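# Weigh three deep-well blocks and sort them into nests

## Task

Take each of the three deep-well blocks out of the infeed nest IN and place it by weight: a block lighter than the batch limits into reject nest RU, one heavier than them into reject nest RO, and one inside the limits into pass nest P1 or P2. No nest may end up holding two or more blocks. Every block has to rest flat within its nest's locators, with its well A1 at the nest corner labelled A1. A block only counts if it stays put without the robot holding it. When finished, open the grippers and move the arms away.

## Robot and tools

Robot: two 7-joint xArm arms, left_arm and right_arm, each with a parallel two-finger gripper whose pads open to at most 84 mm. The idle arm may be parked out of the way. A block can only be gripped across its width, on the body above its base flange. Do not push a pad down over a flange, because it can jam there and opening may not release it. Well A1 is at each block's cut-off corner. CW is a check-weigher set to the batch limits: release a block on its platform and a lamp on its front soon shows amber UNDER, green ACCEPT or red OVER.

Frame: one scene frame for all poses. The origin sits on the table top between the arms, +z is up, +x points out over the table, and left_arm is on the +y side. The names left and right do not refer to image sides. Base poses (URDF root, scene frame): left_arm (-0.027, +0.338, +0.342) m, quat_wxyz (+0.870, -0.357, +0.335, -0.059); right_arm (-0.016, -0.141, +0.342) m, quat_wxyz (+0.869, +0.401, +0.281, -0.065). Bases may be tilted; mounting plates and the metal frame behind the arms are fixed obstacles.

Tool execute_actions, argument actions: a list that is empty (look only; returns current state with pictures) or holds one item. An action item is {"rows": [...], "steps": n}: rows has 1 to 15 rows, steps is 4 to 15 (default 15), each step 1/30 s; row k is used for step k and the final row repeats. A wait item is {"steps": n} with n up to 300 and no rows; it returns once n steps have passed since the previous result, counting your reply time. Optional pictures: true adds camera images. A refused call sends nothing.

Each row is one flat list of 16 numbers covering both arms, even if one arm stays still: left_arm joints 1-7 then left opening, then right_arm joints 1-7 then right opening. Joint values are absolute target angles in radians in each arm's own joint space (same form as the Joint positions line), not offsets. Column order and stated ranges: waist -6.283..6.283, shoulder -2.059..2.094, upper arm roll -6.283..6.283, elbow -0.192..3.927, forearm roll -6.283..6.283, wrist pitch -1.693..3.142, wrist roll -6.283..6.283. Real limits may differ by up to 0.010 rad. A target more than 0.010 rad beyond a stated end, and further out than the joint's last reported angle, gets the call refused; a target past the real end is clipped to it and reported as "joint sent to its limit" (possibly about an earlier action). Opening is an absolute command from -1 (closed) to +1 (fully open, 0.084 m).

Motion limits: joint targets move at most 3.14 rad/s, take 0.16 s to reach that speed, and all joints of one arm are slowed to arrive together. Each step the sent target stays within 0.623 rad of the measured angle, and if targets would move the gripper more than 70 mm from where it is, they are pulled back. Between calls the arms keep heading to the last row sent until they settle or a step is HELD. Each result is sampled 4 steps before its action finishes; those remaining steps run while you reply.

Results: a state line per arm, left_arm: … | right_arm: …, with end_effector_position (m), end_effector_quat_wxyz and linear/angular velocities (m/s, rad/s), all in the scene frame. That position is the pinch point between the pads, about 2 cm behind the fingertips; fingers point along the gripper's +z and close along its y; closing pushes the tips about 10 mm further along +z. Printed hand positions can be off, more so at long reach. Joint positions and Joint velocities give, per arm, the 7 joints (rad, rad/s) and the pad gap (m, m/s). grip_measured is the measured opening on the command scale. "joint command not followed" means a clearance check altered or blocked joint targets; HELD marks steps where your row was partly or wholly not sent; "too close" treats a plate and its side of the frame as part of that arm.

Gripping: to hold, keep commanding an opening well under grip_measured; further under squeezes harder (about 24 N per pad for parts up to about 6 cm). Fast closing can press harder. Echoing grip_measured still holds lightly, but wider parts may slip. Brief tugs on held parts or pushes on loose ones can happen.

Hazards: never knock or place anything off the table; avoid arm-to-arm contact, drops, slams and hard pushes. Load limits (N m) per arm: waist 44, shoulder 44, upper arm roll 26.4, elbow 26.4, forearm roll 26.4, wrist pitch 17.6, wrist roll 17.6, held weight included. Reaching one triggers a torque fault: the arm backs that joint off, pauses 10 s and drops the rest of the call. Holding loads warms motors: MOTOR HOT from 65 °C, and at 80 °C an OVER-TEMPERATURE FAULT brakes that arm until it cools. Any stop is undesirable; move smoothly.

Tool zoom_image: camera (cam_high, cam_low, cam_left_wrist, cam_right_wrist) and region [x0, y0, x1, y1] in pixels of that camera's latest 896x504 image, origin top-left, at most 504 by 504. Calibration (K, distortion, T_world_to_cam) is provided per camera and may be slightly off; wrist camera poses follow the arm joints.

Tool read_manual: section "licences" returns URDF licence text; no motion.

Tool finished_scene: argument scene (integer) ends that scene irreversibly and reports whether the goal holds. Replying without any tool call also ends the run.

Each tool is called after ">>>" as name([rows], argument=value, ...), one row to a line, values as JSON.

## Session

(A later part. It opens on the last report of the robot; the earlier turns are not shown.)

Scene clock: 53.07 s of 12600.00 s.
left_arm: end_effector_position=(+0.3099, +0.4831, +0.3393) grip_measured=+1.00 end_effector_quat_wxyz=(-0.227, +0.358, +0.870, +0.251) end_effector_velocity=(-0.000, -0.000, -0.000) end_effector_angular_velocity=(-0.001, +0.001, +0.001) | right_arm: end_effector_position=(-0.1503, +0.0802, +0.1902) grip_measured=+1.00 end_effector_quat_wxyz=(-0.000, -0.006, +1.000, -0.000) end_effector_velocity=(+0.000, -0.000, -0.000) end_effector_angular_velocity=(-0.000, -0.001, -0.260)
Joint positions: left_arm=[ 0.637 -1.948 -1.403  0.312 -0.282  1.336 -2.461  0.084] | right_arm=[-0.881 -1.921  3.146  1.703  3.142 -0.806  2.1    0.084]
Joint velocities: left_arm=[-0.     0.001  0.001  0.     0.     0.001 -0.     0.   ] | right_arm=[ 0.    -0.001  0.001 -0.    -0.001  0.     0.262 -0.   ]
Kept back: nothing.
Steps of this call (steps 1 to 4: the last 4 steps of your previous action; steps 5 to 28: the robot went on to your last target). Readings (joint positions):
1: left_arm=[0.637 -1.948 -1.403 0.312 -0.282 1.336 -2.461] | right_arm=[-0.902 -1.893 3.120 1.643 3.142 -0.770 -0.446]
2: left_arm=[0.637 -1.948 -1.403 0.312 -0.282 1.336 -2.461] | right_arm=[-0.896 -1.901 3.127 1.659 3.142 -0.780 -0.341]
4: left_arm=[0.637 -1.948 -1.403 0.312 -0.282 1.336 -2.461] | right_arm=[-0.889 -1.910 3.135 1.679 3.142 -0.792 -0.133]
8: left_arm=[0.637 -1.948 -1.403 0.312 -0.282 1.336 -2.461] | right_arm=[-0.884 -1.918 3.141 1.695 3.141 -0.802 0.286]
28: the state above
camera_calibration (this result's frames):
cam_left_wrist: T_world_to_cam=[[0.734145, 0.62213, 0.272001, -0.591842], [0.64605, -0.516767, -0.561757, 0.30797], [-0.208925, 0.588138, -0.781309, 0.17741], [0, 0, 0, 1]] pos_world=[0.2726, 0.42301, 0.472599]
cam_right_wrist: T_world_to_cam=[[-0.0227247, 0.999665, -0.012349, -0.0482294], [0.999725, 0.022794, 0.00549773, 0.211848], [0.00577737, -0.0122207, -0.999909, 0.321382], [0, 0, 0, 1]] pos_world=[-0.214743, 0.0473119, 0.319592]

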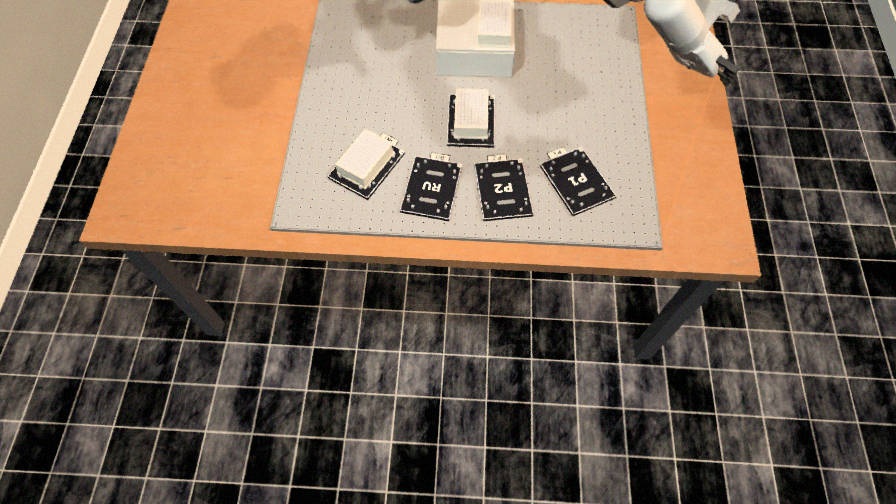

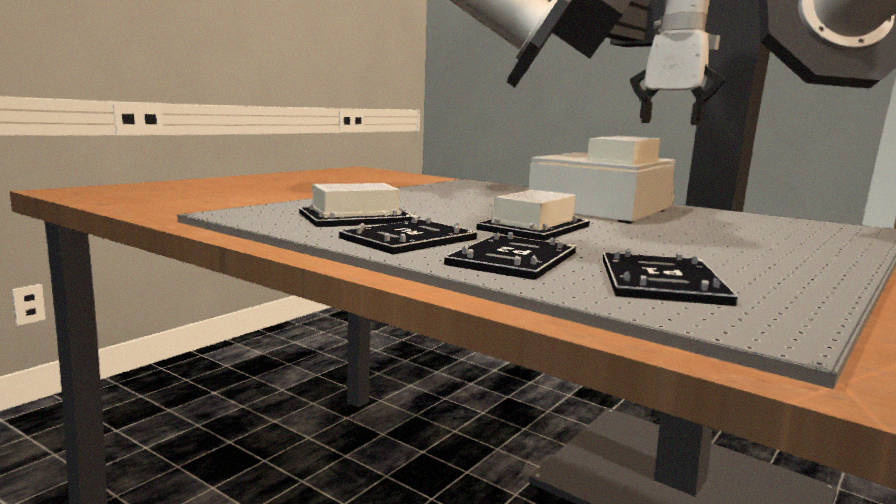

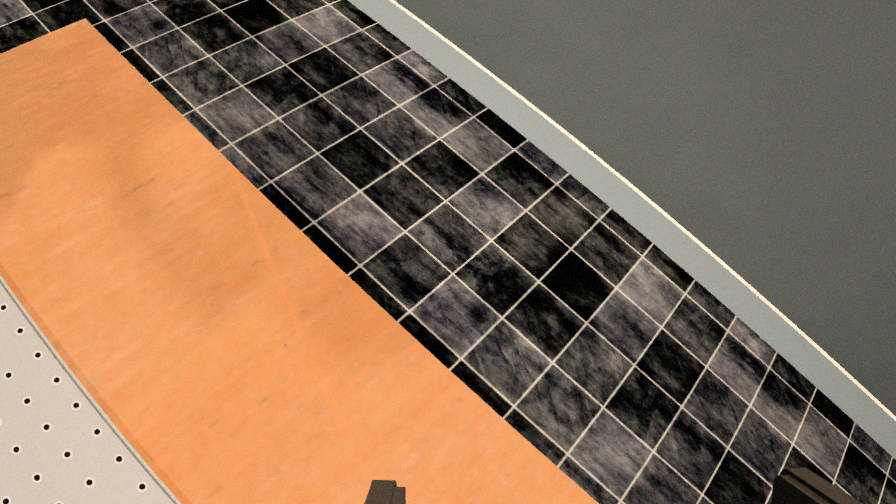

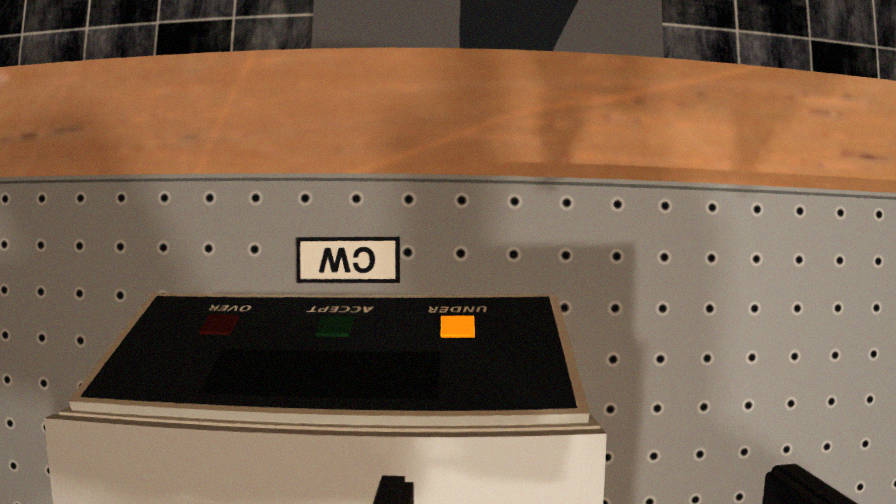

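>>> execute_actions([
  {"rows":[[0.637,-1.948,-1.403,0.312,-0.282,1.336,-2.461,1,-1.0323,-1.7267,2.9494,1.2899,3.1416,-0.573,-1.257,1]]},
])

>>> execute_actions([
  {"steps":33},
])

>>> execute_actions([
  {"rows":[[0.637,-1.948,-1.403,0.312,-0.282,1.336,-2.461,1,-1.037,-1.751,2.9485,1.297,3.1416,-0.556,-1.257,1],[0.637,-1.948,-1.403,0.312,-0.282,1.336,-2.461,1,-1.037,-1.751,2.9485,1.297,3.1416,-0.556,-1.257,1],[0.637,-1.948,-1.403,0.312,-0.282,1.336,-2.461,1,-1.037,-1.751,2.9485,1.297,3.1416,-0.556,-1.257,1],[0.637,-1.948,-1.403,0.312,-0.282,1.336,-2.461,1,-1.042,-1.775,2.9475,1.305,3.1416,-0.539,-1.257,1],[0.637,-1.948,-1.403,0.312,-0.282,1.336,-2.461,1,-1.042,-1.775,2.9475,1.305,3.1416,-0.539,-1.257,1],[0.637,-1.948,-1.403,0.312,-0.282,1.336,-2.461,1,-1.042,-1.775,2.9475,1.305,3.1416,-0.539,-1.257,1],[0.637,-1.948,-1.403,0.312,-0.282,1.336,-2.461,1,-1.047,-1.799,2.9465,1.313,3.1416,-0.522,-1.257,1],[0.637,-1.948,-1.403,0.312,-0.282,1.336,-2.461,1,-1.047,-1.799,2.9465,1.313,3.1416,-0.522,-1.257,1],[0.637,-1.948,-1.403,0.312,-0.282,1.336,-2.461,1,-1.047,-1.799,2.9465,1.313,3.1416,-0.522,-1.257,1],[0.637,-1.948,-1.403,0.312,-0.282,1.336,-2.461,1,-1.050,-1.816,2.9458,1.318,3.1416,-0.511,-1.257,1]]},
])

>>> execute_actions([
  {"rows":[[0.637,-1.948,-1.403,0.312,-0.282,1.336,-2.461,1,-1.050,-1.816,2.9458,1.318,3.1416,-0.511,-1.257,0.5]],"steps":10},
])

>>> execute_actions([
  {"rows":[[0.637,-1.948,-1.403,0.312,-0.282,1.336,-2.461,1,-1.028,-1.70,2.9494,1.282,3.1416,-0.59,-1.257,0.5]],"steps":10},
])

>>> execute_actions([
  {"rows":[[0.637,-1.948,-1.403,0.312,-0.282,1.336,-2.461,1,-1.305,-1.453,2.455,1.055,3.1416,-0.47,-1.8625,0.5]]},
])

>>> execute_actions([
  {"rows":[[0.637,-1.948,-1.403,0.312,-0.282,1.336,-2.461,1,-1.8001,-1.3307,2.0839,1.3477,3.1416,-0.458,-2.295,0.5]]},
])

>>> execute_actions([
  {"steps":28},
])

>>> execute_actions([
  {"rows":[[0.637,-1.948,-1.403,0.312,-0.282,1.336,-2.461,1,-1.8844,-1.3782,2.1019,1.398,3.1416,-0.413,-2.295,0.5]]},
])

>>> execute_actions([
  {"steps":10},
], pictures=true)

Scene clock: 55.53 s of 12600.00 s.
left_arm: end_effector_position=(+0.3099, +0.4831, +0.3393) grip_measured=+1.00 end_effector_quat_wxyz=(-0.227, +0.358, +0.870, +0.251) end_effector_velocity=(-0.000, -0.000, -0.000) end_effector_angular_velocity=(+0.000, +0.001, -0.000) | right_arm: end_effector_position=(-0.0471, +0.0613, +0.1747) grip_measured=+1.00 end_effector_quat_wxyz=(+0.003, -0.261, +0.965, +0.000) end_effector_velocity=(+0.211, -0.094, -0.042) end_effector_angular_velocity=(-0.057, +0.018, +2.678)
Joint positions: left_arm=[ 0.637 -1.948 -1.403  0.312 -0.282  1.336 -2.461  0.084] | right_arm=[-1.004 -1.765  2.984  1.37   3.141 -0.62   1.401  0.084]
Joint velocities: left_arm=[ 0.     0.001 -0.001  0.     0.     0.001  0.     0.   ] | right_arm=[-0.264  0.336 -0.33  -0.73   0.002  0.406 -3.095 -0.   ]
Steps of this call (steps 1 to 30: the robot went on to your last target; steps 31 to 63: nothing new was sent; steps 64 to 74: the first 11 steps of this action). Readings (joint positions):
64: left_arm=[0.637 -1.948 -1.403 0.312 -0.282 1.336 -2.461] | right_arm=[-0.881 -1.921 3.145 1.702 3.142 -0.805 2.111]
65: left_arm=[0.637 -1.948 -1.403 0.312 -0.282 1.336 -2.461] | right_arm=[-0.883 -1.918 3.144 1.696 3.142 -0.801 2.100]
67: left_arm=[0.637 -1.948 -1.403 0.312 -0.282 1.336 -2.461] | right_arm=[-0.899 -1.895 3.125 1.649 3.142 -0.773 2.026]
71: left_arm=[0.637 -1.948 -1.403 0.312 -0.282 1.336 -2.461] | right_arm=[-0.967 -1.811 3.032 1.470 3.141 -0.675 1.704]
74: the state above

Scene clock: 56.63 s of 12600.00 s.
left_arm: end_effector_position=(+0.3099, +0.4831, +0.3393) grip_measured=+1.00 end_effector_quat_wxyz=(-0.227, +0.358, +0.870, +0.251) end_effector_velocity=(-0.000, +0.000, -0.000) end_effector_angular_velocity=(-0.000, +0.002, +0.000) | right_arm: end_effector_position=(-0.0254, +0.0502, +0.1702) grip_measured=+1.00 end_effector_quat_wxyz=(+0.000, +1.000, -0.001, -0.000) end_effector_velocity=(+0.000, +0.000, +0.000) end_effector_angular_velocity=(+0.001, -0.001, +0.006)
Joint positions: left_arm=[ 0.637 -1.948 -1.403  0.312 -0.282  1.336 -2.461  0.084] | right_arm=[-1.032 -1.727  2.949  1.29   3.142 -0.573 -1.256  0.084]
Joint velocities: left_arm=[ 0.     0.001 -0.    -0.     0.     0.001 -0.     0.   ] | right_arm=[ 0.     0.    -0.001 -0.    -0.001  0.001 -0.006  0.   ]
Kept back: nothing.
Steps of this call (steps 1 to 4: the last 4 steps of your previous action; steps 5 to 33: the robot went on to your last target). Readings (joint positions):
1: left_arm=[0.637 -1.948 -1.403 0.312 -0.282 1.336 -2.461] | right_arm=[-1.012 -1.755 2.975 1.349 3.141 -0.608 1.297]
2: left_arm=[0.637 -1.948 -1.403 0.312 -0.282 1.336 -2.461] | right_arm=[-1.017 -1.747 2.968 1.333 3.141 -0.599 1.193]
4: left_arm=[0.637 -1.948 -1.403 0.312 -0.282 1.336 -2.461] | right_arm=[-1.024 -1.738 2.960 1.313 3.142 -0.587 0.984]
8: left_arm=[0.637 -1.948 -1.403 0.312 -0.282 1.336 -2.461] | right_arm=[-1.029 -1.730 2.954 1.297 3.142 -0.577 0.565]
33: the state above

Scene clock: 66.93 s of 12600.00 s.
left_arm: end_effector_position=(+0.3099, +0.4831, +0.3393) grip_measured=+1.00 end_effector_quat_wxyz=(-0.227, +0.358, +0.870, +0.251) end_effector_velocity=(+0.000, -0.000, +0.000) end_effector_angular_velocity=(-0.000, -0.002, -0.000) | right_arm: end_effector_position=(-0.0218, +0.0394, +0.1612) grip_measured=+1.00 end_effector_quat_wxyz=(+0.027, +1.000, -0.000, +0.008) end_effector_velocity=(-0.000, -0.000, +0.000) end_effector_angular_velocity=(-0.001, +0.000, -0.002)
Joint positions: left_arm=[ 0.637 -1.948 -1.403  0.312 -0.282  1.336 -2.461  0.084] | right_arm=[-1.041 -1.765  2.948  1.311  3.142 -0.612 -1.257  0.084]
Joint velocities: left_arm=[ 0.    -0.     0.001  0.    -0.    -0.002 -0.    -0.   ] | right_arm=[-0.001  0.     0.     0.    -0.    -0.     0.001  0.   ]
TORQUE FAULT: the external load on joint 6 (wrist pitch) of the right arm reached its load limit, and that arm stopped for 10 seconds. A torque fault stops only its own arm. That arm's remaining commands of this call were not run. Joint 6 (wrist pitch) of that arm moved back by up to 3 degrees. That arm holds there, with its grip as last carried out, and accepts commands again: back off and push less far. That arm stops again, at the same cost, whenever a joint's load reaches its limit.
Kept back: nothing.
The stop of the right arm began at step 9 of this call (marked STOPPED below). From that step on that arm followed nothing that you had sent. 7 of its steps, steps kept back included, did not run and will not run. The other arm was sent all steps of this action in this call, none kept back. Nothing is kept back now, and the robot has no last target.
Steps of this call (steps 1 to 11: the first 11 steps of this action; steps 12 to 15: the last 4 steps of this action, not kept back; steps 16 to 309: the stop continued). Readings (joint positions):
1: left_arm=[0.637 -1.948 -1.403 0.312 -0.282 1.336 -2.461] | right_arm=[-1.032 -1.727 2.949 1.290 3.142 -0.572 -1.256]
2: left_arm=[0.637 -1.948 -1.403 0.312 -0.282 1.336 -2.461] | right_arm=[-1.033 -1.733 2.949 1.293 3.142 -0.567 -1.256]
4: left_arm=[0.637 -1.948 -1.403 0.312 -0.282 1.336 -2.461] | right_arm=[-1.036 -1.748 2.949 1.297 3.142 -0.559 -1.257]
8: left_arm=[0.637 -1.948 -1.403 0.312 -0.282 1.336 -2.461] | right_arm=[-1.041 -1.765 2.948 1.311 3.142 -0.560 -1.257]
9: left_arm=[0.637 -1.948 -1.403 0.312 -0.282 1.336 -2.461] | right_arm=[-1.041 -1.763 2.948 1.313 3.142 -0.570 -1.257] STOPPED (the right arm)
309: the state above

Scene clock: 66.97 s of 12600.00 s.
left_arm: end_effector_position=(+0.3099, +0.4831, +0.3393) grip_measured=+1.00 end_effector_quat_wxyz=(-0.227, +0.358, +0.870, +0.251) end_effector_velocity=(+0.000, -0.001, +0.000) end_effector_angular_velocity=(-0.000, +0.000, -0.002) | right_arm: end_effector_position=(-0.0218, +0.0394, +0.1612) grip_measured=+1.00 end_effector_quat_wxyz=(+0.027, +1.000, -0.000, +0.008) end_effector_velocity=(-0.000, -0.000, -0.000) end_effector_angular_velocity=(-0.001, -0.000, +0.002)
Joint positions: left_arm=[ 0.637 -1.948 -1.403  0.312 -0.282  1.336 -2.461  0.084] | right_arm=[-1.041 -1.765  2.948  1.311  3.142 -0.612 -1.257  0.084]
Joint velocities: left_arm=[-0.     0.001 -0.001  0.001 -0.    -0.    -0.     0.   ] | right_arm=[ 0.001 -0.001  0.001 -0.     0.001 -0.    -0.001 -0.   ]
Kept back: nothing.
A stop began in an earlier call of the same reply, so what this call sent did not run. Send another action.
Steps of this call (step 1: nothing new was sent). Readings (joint positions):
1: the state above

Scene clock: 67.00 s of 12600.00 s.
left_arm: end_effector_position=(+0.3099, +0.4831, +0.3393) grip_measured=+1.00 end_effector_quat_wxyz=(-0.227, +0.358, +0.870, +0.251) end_effector_velocity=(+0.000, -0.000, +0.000) end_effector_angular_velocity=(-0.001, -0.000, -0.000) | right_arm: end_effector_position=(-0.0218, +0.0394, +0.1612) grip_measured=+1.00 end_effector_quat_wxyz=(+0.027, +1.000, -0.000, +0.008) end_effector_velocity=(+0.000, -0.000, -0.000) end_effector_angular_velocity=(-0.000, -0.002, +0.001)
Joint positions: left_arm=[ 0.637 -1.948 -1.403  0.312 -0.282  1.336 -2.461  0.084] | right_arm=[-1.041 -1.765  2.948  1.311  3.142 -0.612 -1.257  0.084]
Joint velocities: left_arm=[ 0.     0.001  0.001  0.001  0.    -0.     0.    -0.   ] | right_arm=[ 0.001 -0.001 -0.     0.    -0.001 -0.     0.    -0.   ]
Kept back: nothing.
A stop began in an earlier call of the same reply, so what this call sent did not run. Send another action.
Steps of this call (step 1: nothing new was sent). Readings (joint positions):
1: the state above

Scene clock: 67.03 s of 12600.00 s.
left_arm: end_effector_position=(+0.3099, +0.4831, +0.3393) grip_measured=+1.00 end_effector_quat_wxyz=(-0.227, +0.358, +0.870, +0.251) end_effector_velocity=(+0.000, -0.000, +0.000) end_effector_angular_velocity=(-0.001, -0.001, +0.001) | right_arm: end_effector_position=(-0.0218, +0.0394, +0.1612) grip_measured=+1.00 end_effector_quat_wxyz=(+0.027, +1.000, -0.000, +0.008) end_effector_velocity=(-0.000, -0.000, +0.000) end_effector_angular_velocity=(-0.000, +0.000, +0.001)
Joint positions: left_arm=[ 0.637 -1.948 -1.403  0.312 -0.282  1.336 -2.461  0.084] | right_arm=[-1.041 -1.765  2.948  1.311  3.142 -0.612 -1.257  0.084]
Joint velocities: left_arm=[-0.    -0.001  0.002  0.     0.    -0.     0.    -0.   ] | right_arm=[-0.     0.     0.001 -0.    -0.    -0.     0.    -0.   ]
Kept back: nothing.
A stop began in an earlier call of the same reply, so what this call sent did not run. Send another action.
Steps of this call (step 1: nothing new was sent). Readings (joint positions):
1: the state above

Scene clock: 67.07 s of 12600.00 s.
left_arm: end_effector_position=(+0.3099, +0.4831, +0.3393) grip_measured=+1.00 end_effector_quat_wxyz=(-0.227, +0.358, +0.870, +0.251) end_effector_velocity=(+0.000, -0.000, +0.000) end_effector_angular_velocity=(-0.000, -0.000, -0.001) | right_arm: end_effector_position=(-0.0218, +0.0394, +0.1612) grip_measured=+1.00 end_effector_quat_wxyz=(+0.027, +1.000, -0.000, +0.008) end_effector_velocity=(+0.000, +0.000, +0.000) end_effector_angular_velocity=(+0.001, -0.001, -0.001)
Joint positions: left_arm=[ 0.637 -1.948 -1.403  0.312 -0.282  1.336 -2.461  0.084] | right_arm=[-1.041 -1.765  2.948  1.311  3.142 -0.612 -1.257  0.084]
Joint velocities: left_arm=[ 0.     0.    -0.     0.001 -0.    -0.     0.    -0.   ] | right_arm=[ 0.001  0.    -0.001 -0.     0.002  0.    -0.    -0.   ]
Kept back: nothing.
A stop began in an earlier call of the same reply, so what this call sent did not run. Send another action.
Steps of this call (step 1: nothing new was sent). Readings (joint positions):
1: the state above

Scene clock: 67.10 s of 12600.00 s.
left_arm: end_effector_position=(+0.3099, +0.4831, +0.3393) grip_measured=+1.00 end_effector_quat_wxyz=(-0.227, +0.358, +0.870, +0.251) end_effector_velocity=(-0.000, -0.000, +0.000) end_effector_angular_velocity=(-0.001, +0.001, +0.001) | right_arm: end_effector_position=(-0.0218, +0.0394, +0.1612) grip_measured=+1.00 end_effector_quat_wxyz=(+0.027, +1.000, -0.000, +0.008) end_effector_velocity=(-0.000, +0.000, +0.000) end_effector_angular_velocity=(+0.001, +0.000, +0.001)
Joint positions: left_arm=[ 0.637 -1.948 -1.403  0.312 -0.282  1.336 -2.461  0.084] | right_arm=[-1.041 -1.765  2.948  1.311  3.142 -0.612 -1.257  0.084]
Joint velocities: left_arm=[ 0.     0.     0.001  0.    -0.     0.001 -0.    -0.   ] | right_arm=[ 0.     0.     0.001  0.    -0.     0.    -0.001  0.   ]
Kept back: nothing.
A stop began in an earlier call of the same reply, so what this call sent did not run. Send another action.
Steps of this call (step 1: nothing new was sent). Readings (joint positions):
1: the state above

Scene clock: 67.13 s of 12600.00 s.
left_arm: end_effector_position=(+0.3099, +0.4831, +0.3393) grip_measured=+1.00 end_effector_quat_wxyz=(-0.227, +0.358, +0.870, +0.251) end_effector_velocity=(+0.000, -0.000, +0.000) end_effector_angular_velocity=(+0.001, -0.001, +0.001) | right_arm: end_effector_position=(-0.0218, +0.0394, +0.1612) grip_measured=+1.00 end_effector_quat_wxyz=(+0.027, +1.000, -0.000, +0.008) end_effector_velocity=(-0.000, +0.000, +0.000) end_effector_angular_velocity=(+0.000, +0.001, -0.001)
Joint positions: left_arm=[ 0.637 -1.948 -1.403  0.312 -0.282  1.336 -2.461  0.084] | right_arm=[-1.041 -1.765  2.948  1.311  3.142 -0.612 -1.257  0.084]
Joint velocities: left_arm=[-0.    -0.002  0.     0.001  0.     0.002  0.    -0.   ] | right_arm=[-0.001  0.     0.001  0.    -0.001  0.     0.002 -0.   ]
Kept back: nothing.
A stop began in an earlier call of the same reply, so what this call sent did not run. Send another action.
Steps of this call (step 1: nothing new was sent). Readings (joint positions):
1: the state above

Scene clock: 67.17 s of 12600.00 s.
left_arm: end_effector_position=(+0.3099, +0.4831, +0.3393) grip_measured=+1.00 end_effector_quat_wxyz=(-0.227, +0.358, +0.870, +0.251) end_effector_velocity=(+0.000, +0.000, +0.000) end_effector_angular_velocity=(-0.000, -0.001, +0.000) | right_arm: end_effector_position=(-0.0218, +0.0394, +0.1612) grip_measured=+1.00 end_effector_quat_wxyz=(+0.027, +1.000, -0.000, +0.008) end_effector_velocity=(-0.000, -0.000, -0.000) end_effector_angular_velocity=(-0.000, -0.001, +0.001)
Joint positions: left_arm=[ 0.637 -1.948 -1.403  0.312 -0.282  1.336 -2.461  0.084] | right_arm=[-1.041 -1.765  2.948  1.311  3.142 -0.612 -1.257  0.084]
Joint velocities: left_arm=[-0.    -0.001  0.001  0.     0.    -0.    -0.     0.   ] | right_arm=[ 0.001 -0.     0.     0.    -0.    -0.    -0.    -0.   ]
Kept back: nothing.
A stop began in an earlier call of the same reply, so what this call sent did not run. Send another action.
Steps of this call (step 1: nothing new was sent). Readings (joint positions):
1: the state above
camera_calibration (this result's frames):
cam_left_wrist: T_world_to_cam=[[0.734145, 0.62213, 0.272001, -0.591842], [0.64605, -0.516767, -0.561757, 0.30797], [-0.208925, 0.588138, -0.781309, 0.17741], [0, 0, 0, 1]] pos_world=[0.2726, 0.42301, 0.472599]
cam_right_wrist: T_world_to_cam=[[0.0105335, -0.99904, 0.0425137, 0.0657571], [-0.999882, -0.0109969, -0.0106808, 0.0448439], [0.0111381, -0.0423962, -0.999039, 0.292335], [0, 0, 0, 1]] pos_world=[0.0408899, 0.0785811, 0.289737]

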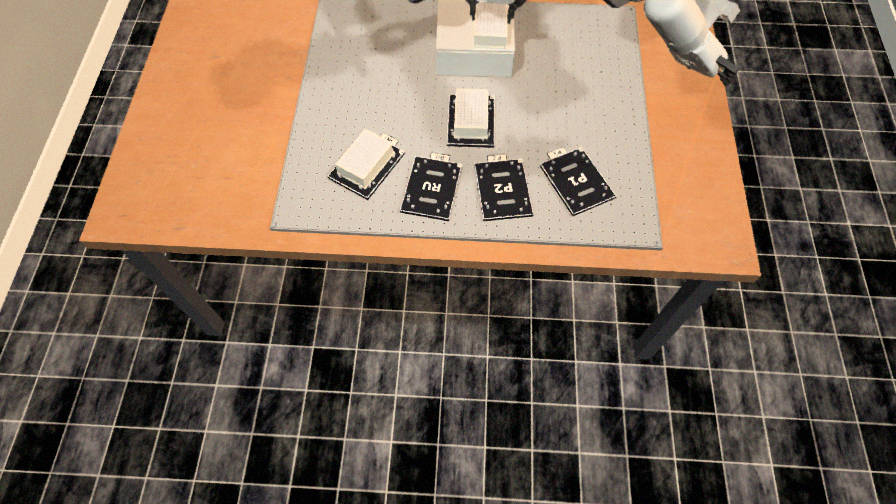

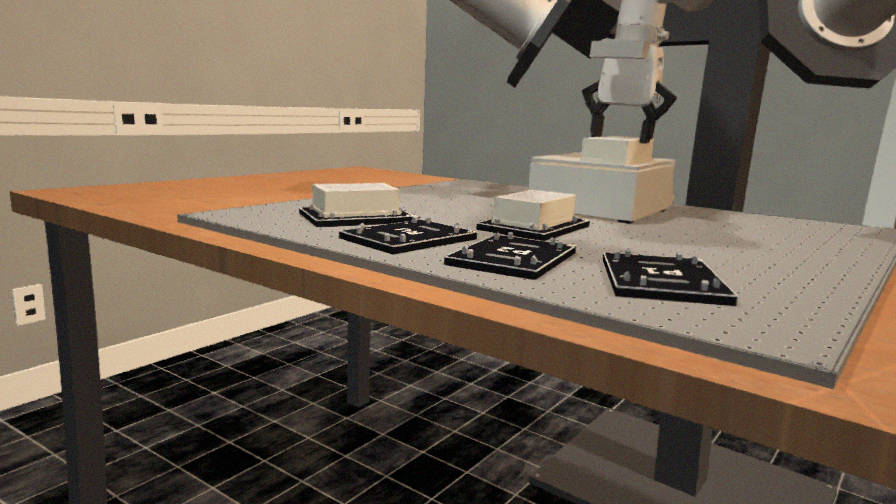

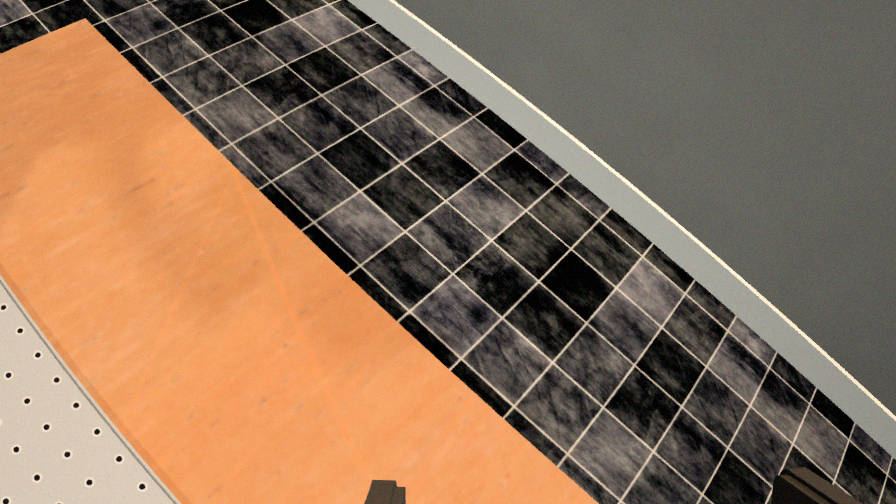

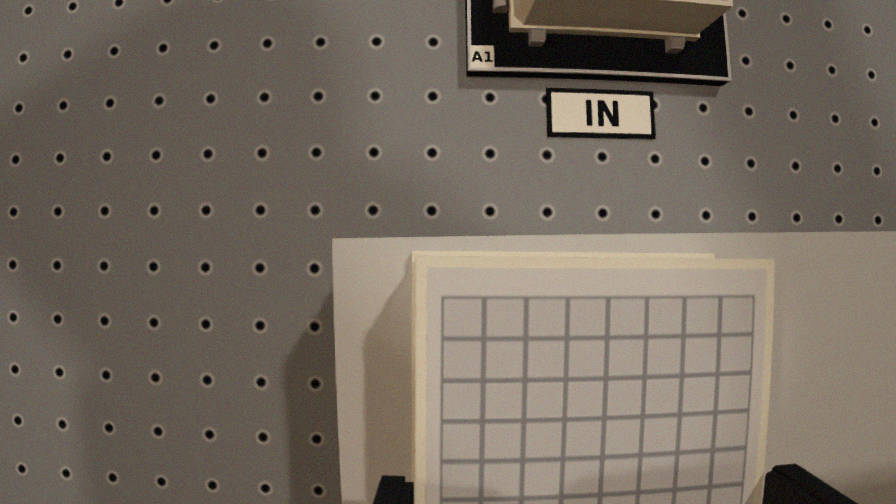

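>>> execute_actions([
  {"rows":[[0.637,-1.948,-1.403,0.312,-0.282,1.336,-2.461,1,-1.0323,-1.7267,2.9494,1.2899,3.1416,-0.612,-1.257,1],[0.637,-1.948,-1.403,0.312,-0.282,1.336,-2.461,1,-1.0323,-1.7267,2.9494,1.2899,3.1416,-0.612,-1.257,1],[0.637,-1.948,-1.403,0.312,-0.282,1.336,-2.461,1,-1.0323,-1.7267,2.9494,1.2899,3.1416,-0.612,-1.257,1],[0.637,-1.948,-1.403,0.312,-0.282,1.336,-2.461,1,-1.0323,-1.7267,2.9494,1.2899,3.1416,-0.612,-1.257,1],[0.637,-1.948,-1.403,0.312,-0.282,1.336,-2.461,1,-1.0275,-1.7027,2.9503,1.243,3.1416,-0.550,-1.257,1]]},
])

>>> execute_actions([
  {"steps":12},
], pictures=true)

Scene clock: 67.87 s of 12600.00 s.
left_arm: end_effector_position=(+0.3099, +0.4831, +0.3393) grip_measured=+1.00 end_effector_quat_wxyz=(-0.227, +0.358, +0.870, +0.251) end_effector_velocity=(-0.000, -0.000, -0.000) end_effector_angular_velocity=(-0.001, +0.001, -0.000) | right_arm: end_effector_position=(-0.0221, +0.0399, +0.1700) grip_measured=+1.00 end_effector_quat_wxyz=(+0.001, +1.000, +0.000, +0.000) end_effector_velocity=(-0.002, +0.006, -0.002) end_effector_angular_velocity=(+0.030, +0.009, -0.000)
Joint positions: left_arm=[ 0.637 -1.948 -1.403  0.312 -0.282  1.336 -2.461  0.084] | right_arm=[-1.028 -1.703  2.95   1.243  3.142 -0.552 -1.257  0.084]
Joint velocities: left_arm=[-0.     0.001 -0.     0.    -0.     0.    -0.    -0.   ] | right_arm=[ 0.001  0.004 -0.    -0.009 -0.001  0.036  0.001  0.   ]
Steps of this call (steps 1 to 10: nothing new was sent; steps 11 to 21: the first 11 steps of this action). Readings (joint positions):
11: left_arm=[0.637 -1.948 -1.403 0.312 -0.282 1.336 -2.461] | right_arm=[-1.040 -1.764 2.948 1.311 3.142 -0.612 -1.257]
12: left_arm=[0.637 -1.948 -1.403 0.312 -0.282 1.336 -2.461] | right_arm=[-1.039 -1.758 2.948 1.305 3.142 -0.611 -1.257]
14: left_arm=[0.637 -1.948 -1.403 0.312 -0.282 1.336 -2.461] | right_arm=[-1.034 -1.734 2.949 1.293 3.142 -0.612 -1.257]
18: left_arm=[0.637 -1.948 -1.403 0.312 -0.282 1.336 -2.461] | right_arm=[-1.028 -1.707 2.950 1.255 3.142 -0.565 -1.257]
21: the state above

Scene clock: 68.27 s of 12600.00 s.
left_arm: end_effector_position=(+0.3099, +0.4831, +0.3393) grip_measured=+1.00 end_effector_quat_wxyz=(-0.227, +0.358, +0.870, +0.251) end_effector_velocity=(-0.000, +0.000, +0.000) end_effector_angular_velocity=(+0.001, -0.000, -0.000) | right_arm: end_effector_position=(-0.0223, +0.0406, +0.1702) grip_measured=+1.00 end_effector_quat_wxyz=(-0.000, +1.000, +0.000, -0.000) end_effector_velocity=(+0.001, +0.000, +0.000) end_effector_angular_velocity=(+0.001, -0.001, +0.001)
Joint positions: left_arm=[ 0.637 -1.948 -1.403  0.312 -0.282  1.336 -2.461  0.084] | right_arm=[-1.028 -1.703  2.95   1.243  3.142 -0.55  -1.257  0.084]
Joint velocities: left_arm=[-0.    -0.001 -0.001 -0.    -0.     0.     0.     0.   ] | right_arm=[ 0.     0.001 -0.001 -0.    -0.002 -0.    -0.    -0.   ]
Kept back: nothing.
Steps of this call (steps 1 to 4: the last 4 steps of your previous action; steps 5 to 12: the robot went on to your last target). Readings (joint positions):
1: left_arm=[0.637 -1.948 -1.403 0.312 -0.282 1.336 -2.461] | right_arm=[-1.028 -1.703 2.950 1.243 3.142 -0.551 -1.257]
2: left_arm=[0.637 -1.948 -1.403 0.312 -0.282 1.336 -2.461] | right_arm=[-1.028 -1.703 2.950 1.243 3.142 -0.550 -1.257]
4: left_arm=[0.637 -1.948 -1.403 0.312 -0.282 1.336 -2.461] | right_arm=[-1.028 -1.703 2.950 1.243 3.142 -0.550 -1.257]
8: left_arm=[0.637 -1.948 -1.403 0.312 -0.282 1.336 -2.461] | right_arm=[-1.028 -1.703 2.950 1.243 3.142 -0.550 -1.257]
12: the state above
camera_calibration (this result's frames):
cam_left_wrist: T_world_to_cam=[[0.734145, 0.62213, 0.272001, -0.591842], [0.64605, -0.516767, -0.561757, 0.30797], [-0.208925, 0.588138, -0.781309, 0.177411], [0, 0, 0, 1]] pos_world=[0.2726, 0.42301, 0.472599]
cam_right_wrist: T_world_to_cam=[[0.0115195, -0.999858, -0.0123209, 0.0760281], [-0.999915, -0.0115931, 0.00592104, 0.0416041], [-0.00606304, 0.0122517, -0.999907, 0.298904], [0, 0, 0, 1]] pos_world=[0.042537, 0.0728375, 0.299567]

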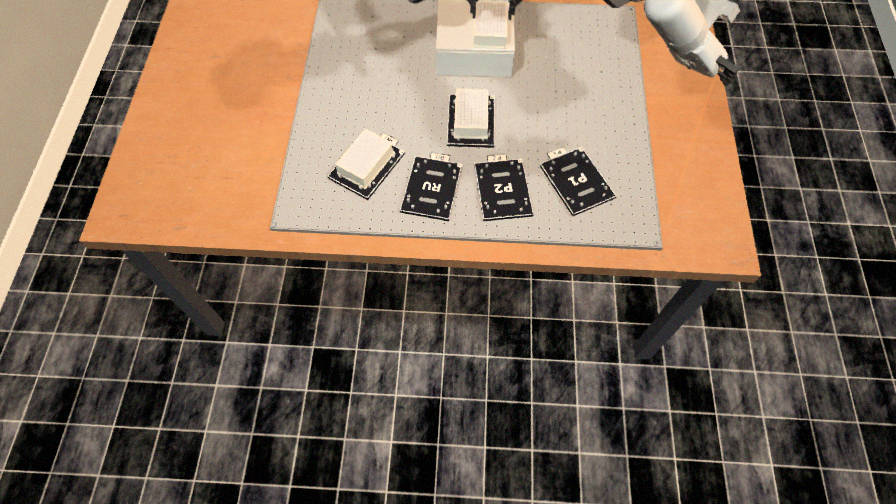

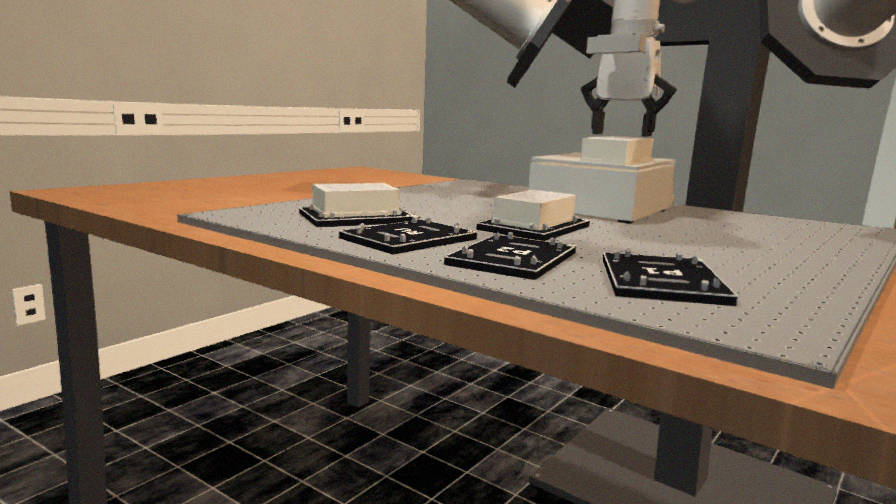

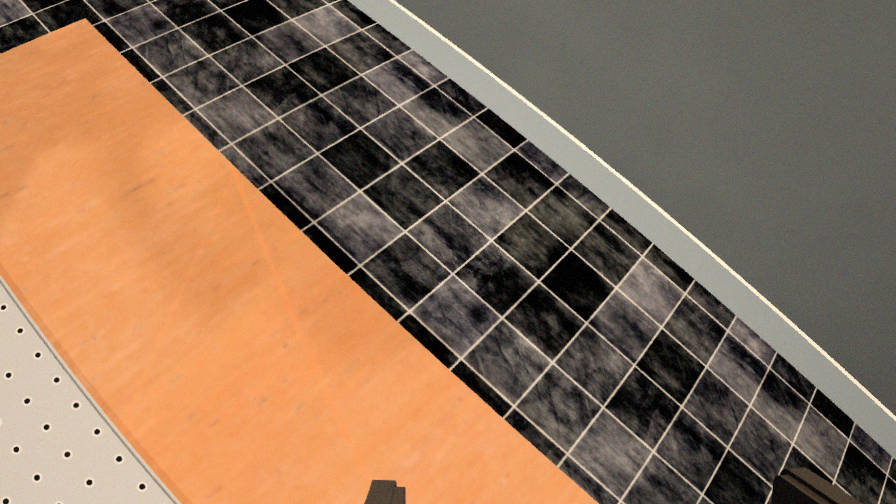

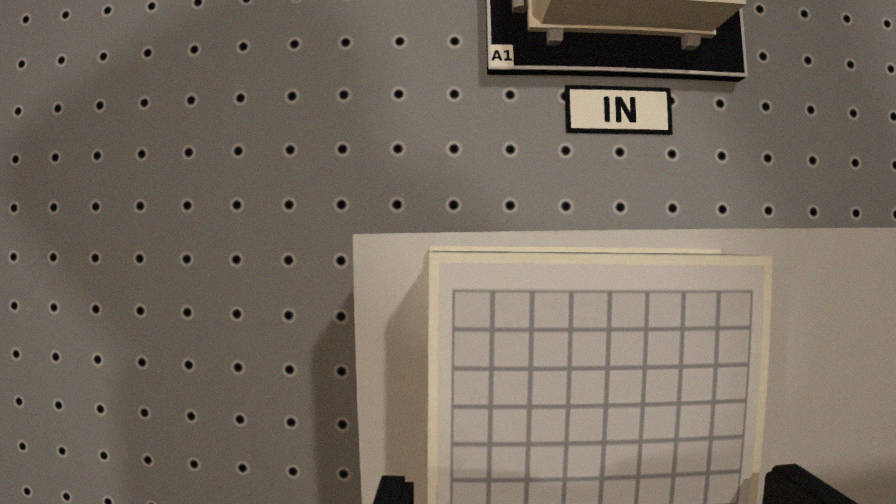

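>>> execute_actions([
  {"rows":[[0.637,-1.948,-1.403,0.312,-0.282,1.336,-2.461,1,-1.031,-1.723,2.9495,1.242,3.1416,-0.529,-1.235,1]],"steps":10},
])

>>> execute_actions([
  {"rows":[[0.637,-1.948,-1.403,0.312,-0.282,1.336,-2.461,1,-1.0335,-1.735,2.949,1.246,3.1416,-0.5205,-1.235,1],[0.637,-1.948,-1.403,0.312,-0.282,1.336,-2.461,1,-1.0335,-1.735,2.949,1.246,3.1416,-0.5205,-1.235,1],[0.637,-1.948,-1.403,0.312,-0.282,1.336,-2.461,1,-1.0335,-1.735,2.949,1.246,3.1416,-0.5205,-1.235,1],[0.637,-1.948,-1.403,0.312,-0.282,1.336,-2.461,1,-1.0335,-1.735,2.949,1.246,3.1416,-0.5205,-1.235,1],[0.637,-1.948,-1.403,0.312,-0.282,1.336,-2.461,1,-1.036,-1.747,2.9485,1.25,3.1416,-0.512,-1.235,1]],"steps":15},
], pictures=true)

Scene clock: 68.87 s of 12600.00 s.
left_arm: end_effector_position=(+0.3099, +0.4831, +0.3393) grip_measured=+1.00 end_effector_quat_wxyz=(-0.227, +0.358, +0.870, +0.251) end_effector_velocity=(+0.000, +0.000, -0.000) end_effector_angular_velocity=(+0.001, -0.000, -0.001) | right_arm: end_effector_position=(-0.0219, +0.0403, +0.1624) grip_measured=+1.00 end_effector_quat_wxyz=(-0.001, +1.000, -0.011, -0.000) end_effector_velocity=(+0.007, +0.023, +0.010) end_effector_angular_velocity=(+0.051, -0.004, -0.029)
Joint positions: left_arm=[ 0.637 -1.948 -1.403  0.312 -0.282  1.336 -2.461  0.084] | right_arm=[-1.03  -1.719  2.949  1.244  3.141 -0.533 -1.236  0.084]
Joint velocities: left_arm=[-0.    -0.    -0.001 -0.     0.    -0.001 -0.    -0.   ] | right_arm=[ 0.003  0.014 -0.023  0.026 -0.008  0.007  0.019  0.   ]
Steps of this call (steps 1 to 12: the robot went on to your last target; steps 13 to 18: the first 6 steps of this action). Readings (joint positions):
13: left_arm=[0.637 -1.948 -1.403 0.312 -0.282 1.336 -2.461] | right_arm=[-1.028 -1.703 2.950 1.243 3.142 -0.549 -1.256]
14: left_arm=[0.637 -1.948 -1.403 0.312 -0.282 1.336 -2.461] | right_arm=[-1.028 -1.708 2.950 1.244 3.142 -0.543 -1.249]
16: left_arm=[0.637 -1.948 -1.403 0.312 -0.282 1.336 -2.461] | right_arm=[-1.031 -1.720 2.950 1.243 3.142 -0.533 -1.238]
18: the state above

Scene clock: 69.37 s of 12600.00 s.
left_arm: end_effector_position=(+0.3099, +0.4831, +0.3393) grip_measured=+1.00 end_effector_quat_wxyz=(-0.227, +0.358, +0.870, +0.251) end_effector_velocity=(-0.001, +0.000, -0.000) end_effector_angular_velocity=(-0.000, +0.002, +0.001) | right_arm: end_effector_position=(-0.0218, +0.0399, +0.1587) grip_measured=+1.00 end_effector_quat_wxyz=(+0.002, +1.000, -0.012, +0.000) end_effector_velocity=(+0.001, -0.001, +0.001) end_effector_angular_velocity=(+0.001, +0.006, -0.008)
Joint positions: left_arm=[ 0.637 -1.948 -1.403  0.312 -0.282  1.336 -2.461  0.084] | right_arm=[-1.035 -1.732  2.949  1.252  3.142 -0.534 -1.235  0.084]
Joint velocities: left_arm=[ 0.     0.001  0.    -0.001 -0.     0.001 -0.    -0.   ] | right_arm=[-0.007  0.008 -0.002 -0.008 -0.     0.005  0.002  0.   ]
Steps of this call (steps 1 to 4: the last 4 steps of your previous action; steps 5 to 15: the first 11 steps of this action). Readings (joint positions):
5: left_arm=[0.637 -1.948 -1.403 0.312 -0.282 1.336 -2.461] | right_arm=[-1.031 -1.720 2.949 1.244 3.142 -0.531 -1.235]
6: left_arm=[0.637 -1.948 -1.403 0.312 -0.282 1.336 -2.461] | right_arm=[-1.031 -1.723 2.949 1.245 3.142 -0.530 -1.235]
8: left_arm=[0.637 -1.948 -1.403 0.312 -0.282 1.336 -2.461] | right_arm=[-1.032 -1.727 2.949 1.248 3.142 -0.531 -1.235]
12: left_arm=[0.637 -1.948 -1.403 0.312 -0.282 1.336 -2.461] | right_arm=[-1.034 -1.733 2.949 1.253 3.142 -0.533 -1.235]
15: the state above
camera_calibration (this result's frames):
cam_left_wrist: T_world_to_cam=[[0.734145, 0.62213, 0.272001, -0.591842], [0.64605, -0.516767, -0.561757, 0.30797], [-0.208925, 0.588138, -0.781309, 0.17741], [0, 0, 0, 1]] pos_world=[0.2726, 0.42301, 0.472599]
cam_right_wrist: T_world_to_cam=[[-0.0119911, -0.9999, -0.00752396, 0.0739226], [-0.999914, 0.0119511, 0.00534763, 0.0413293], [-0.00525717, 0.00758744, -0.999957, 0.287586], [0, 0, 0, 1]] pos_world=[0.0437241, 0.0712392, 0.287909]

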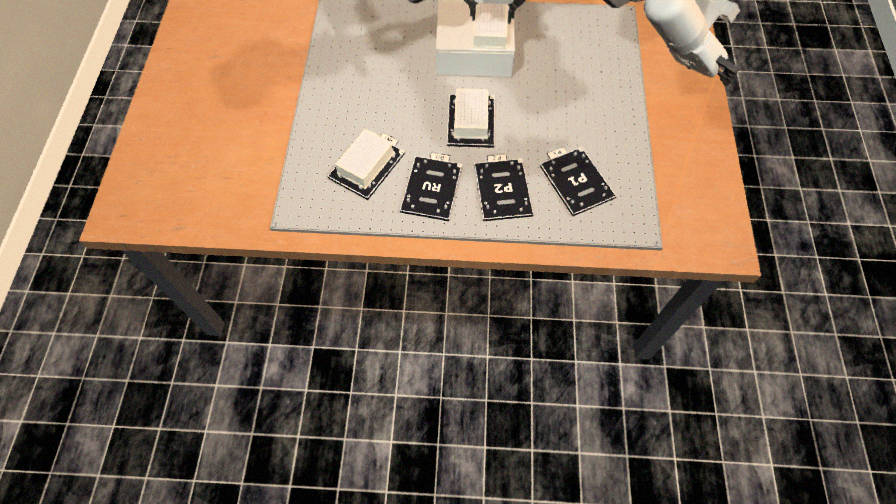

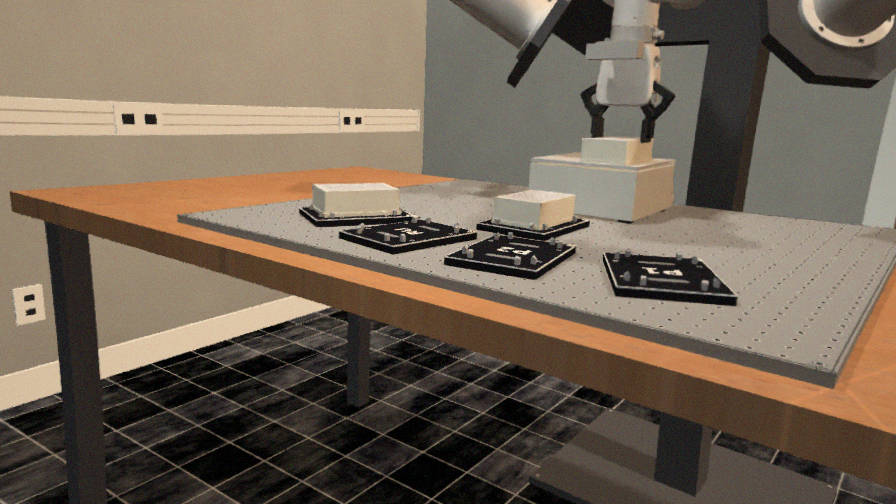

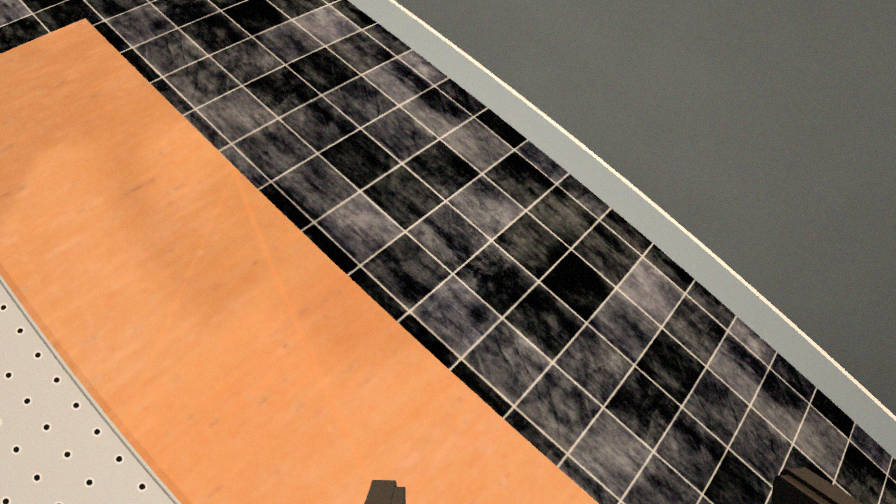

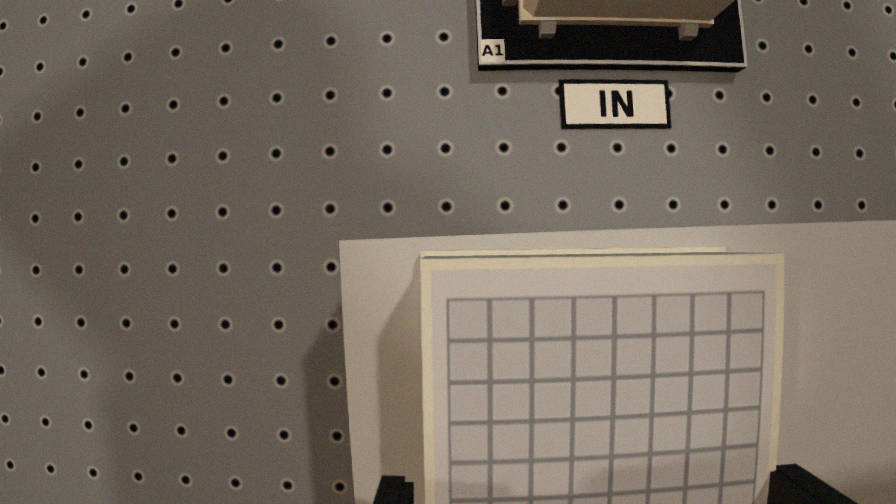

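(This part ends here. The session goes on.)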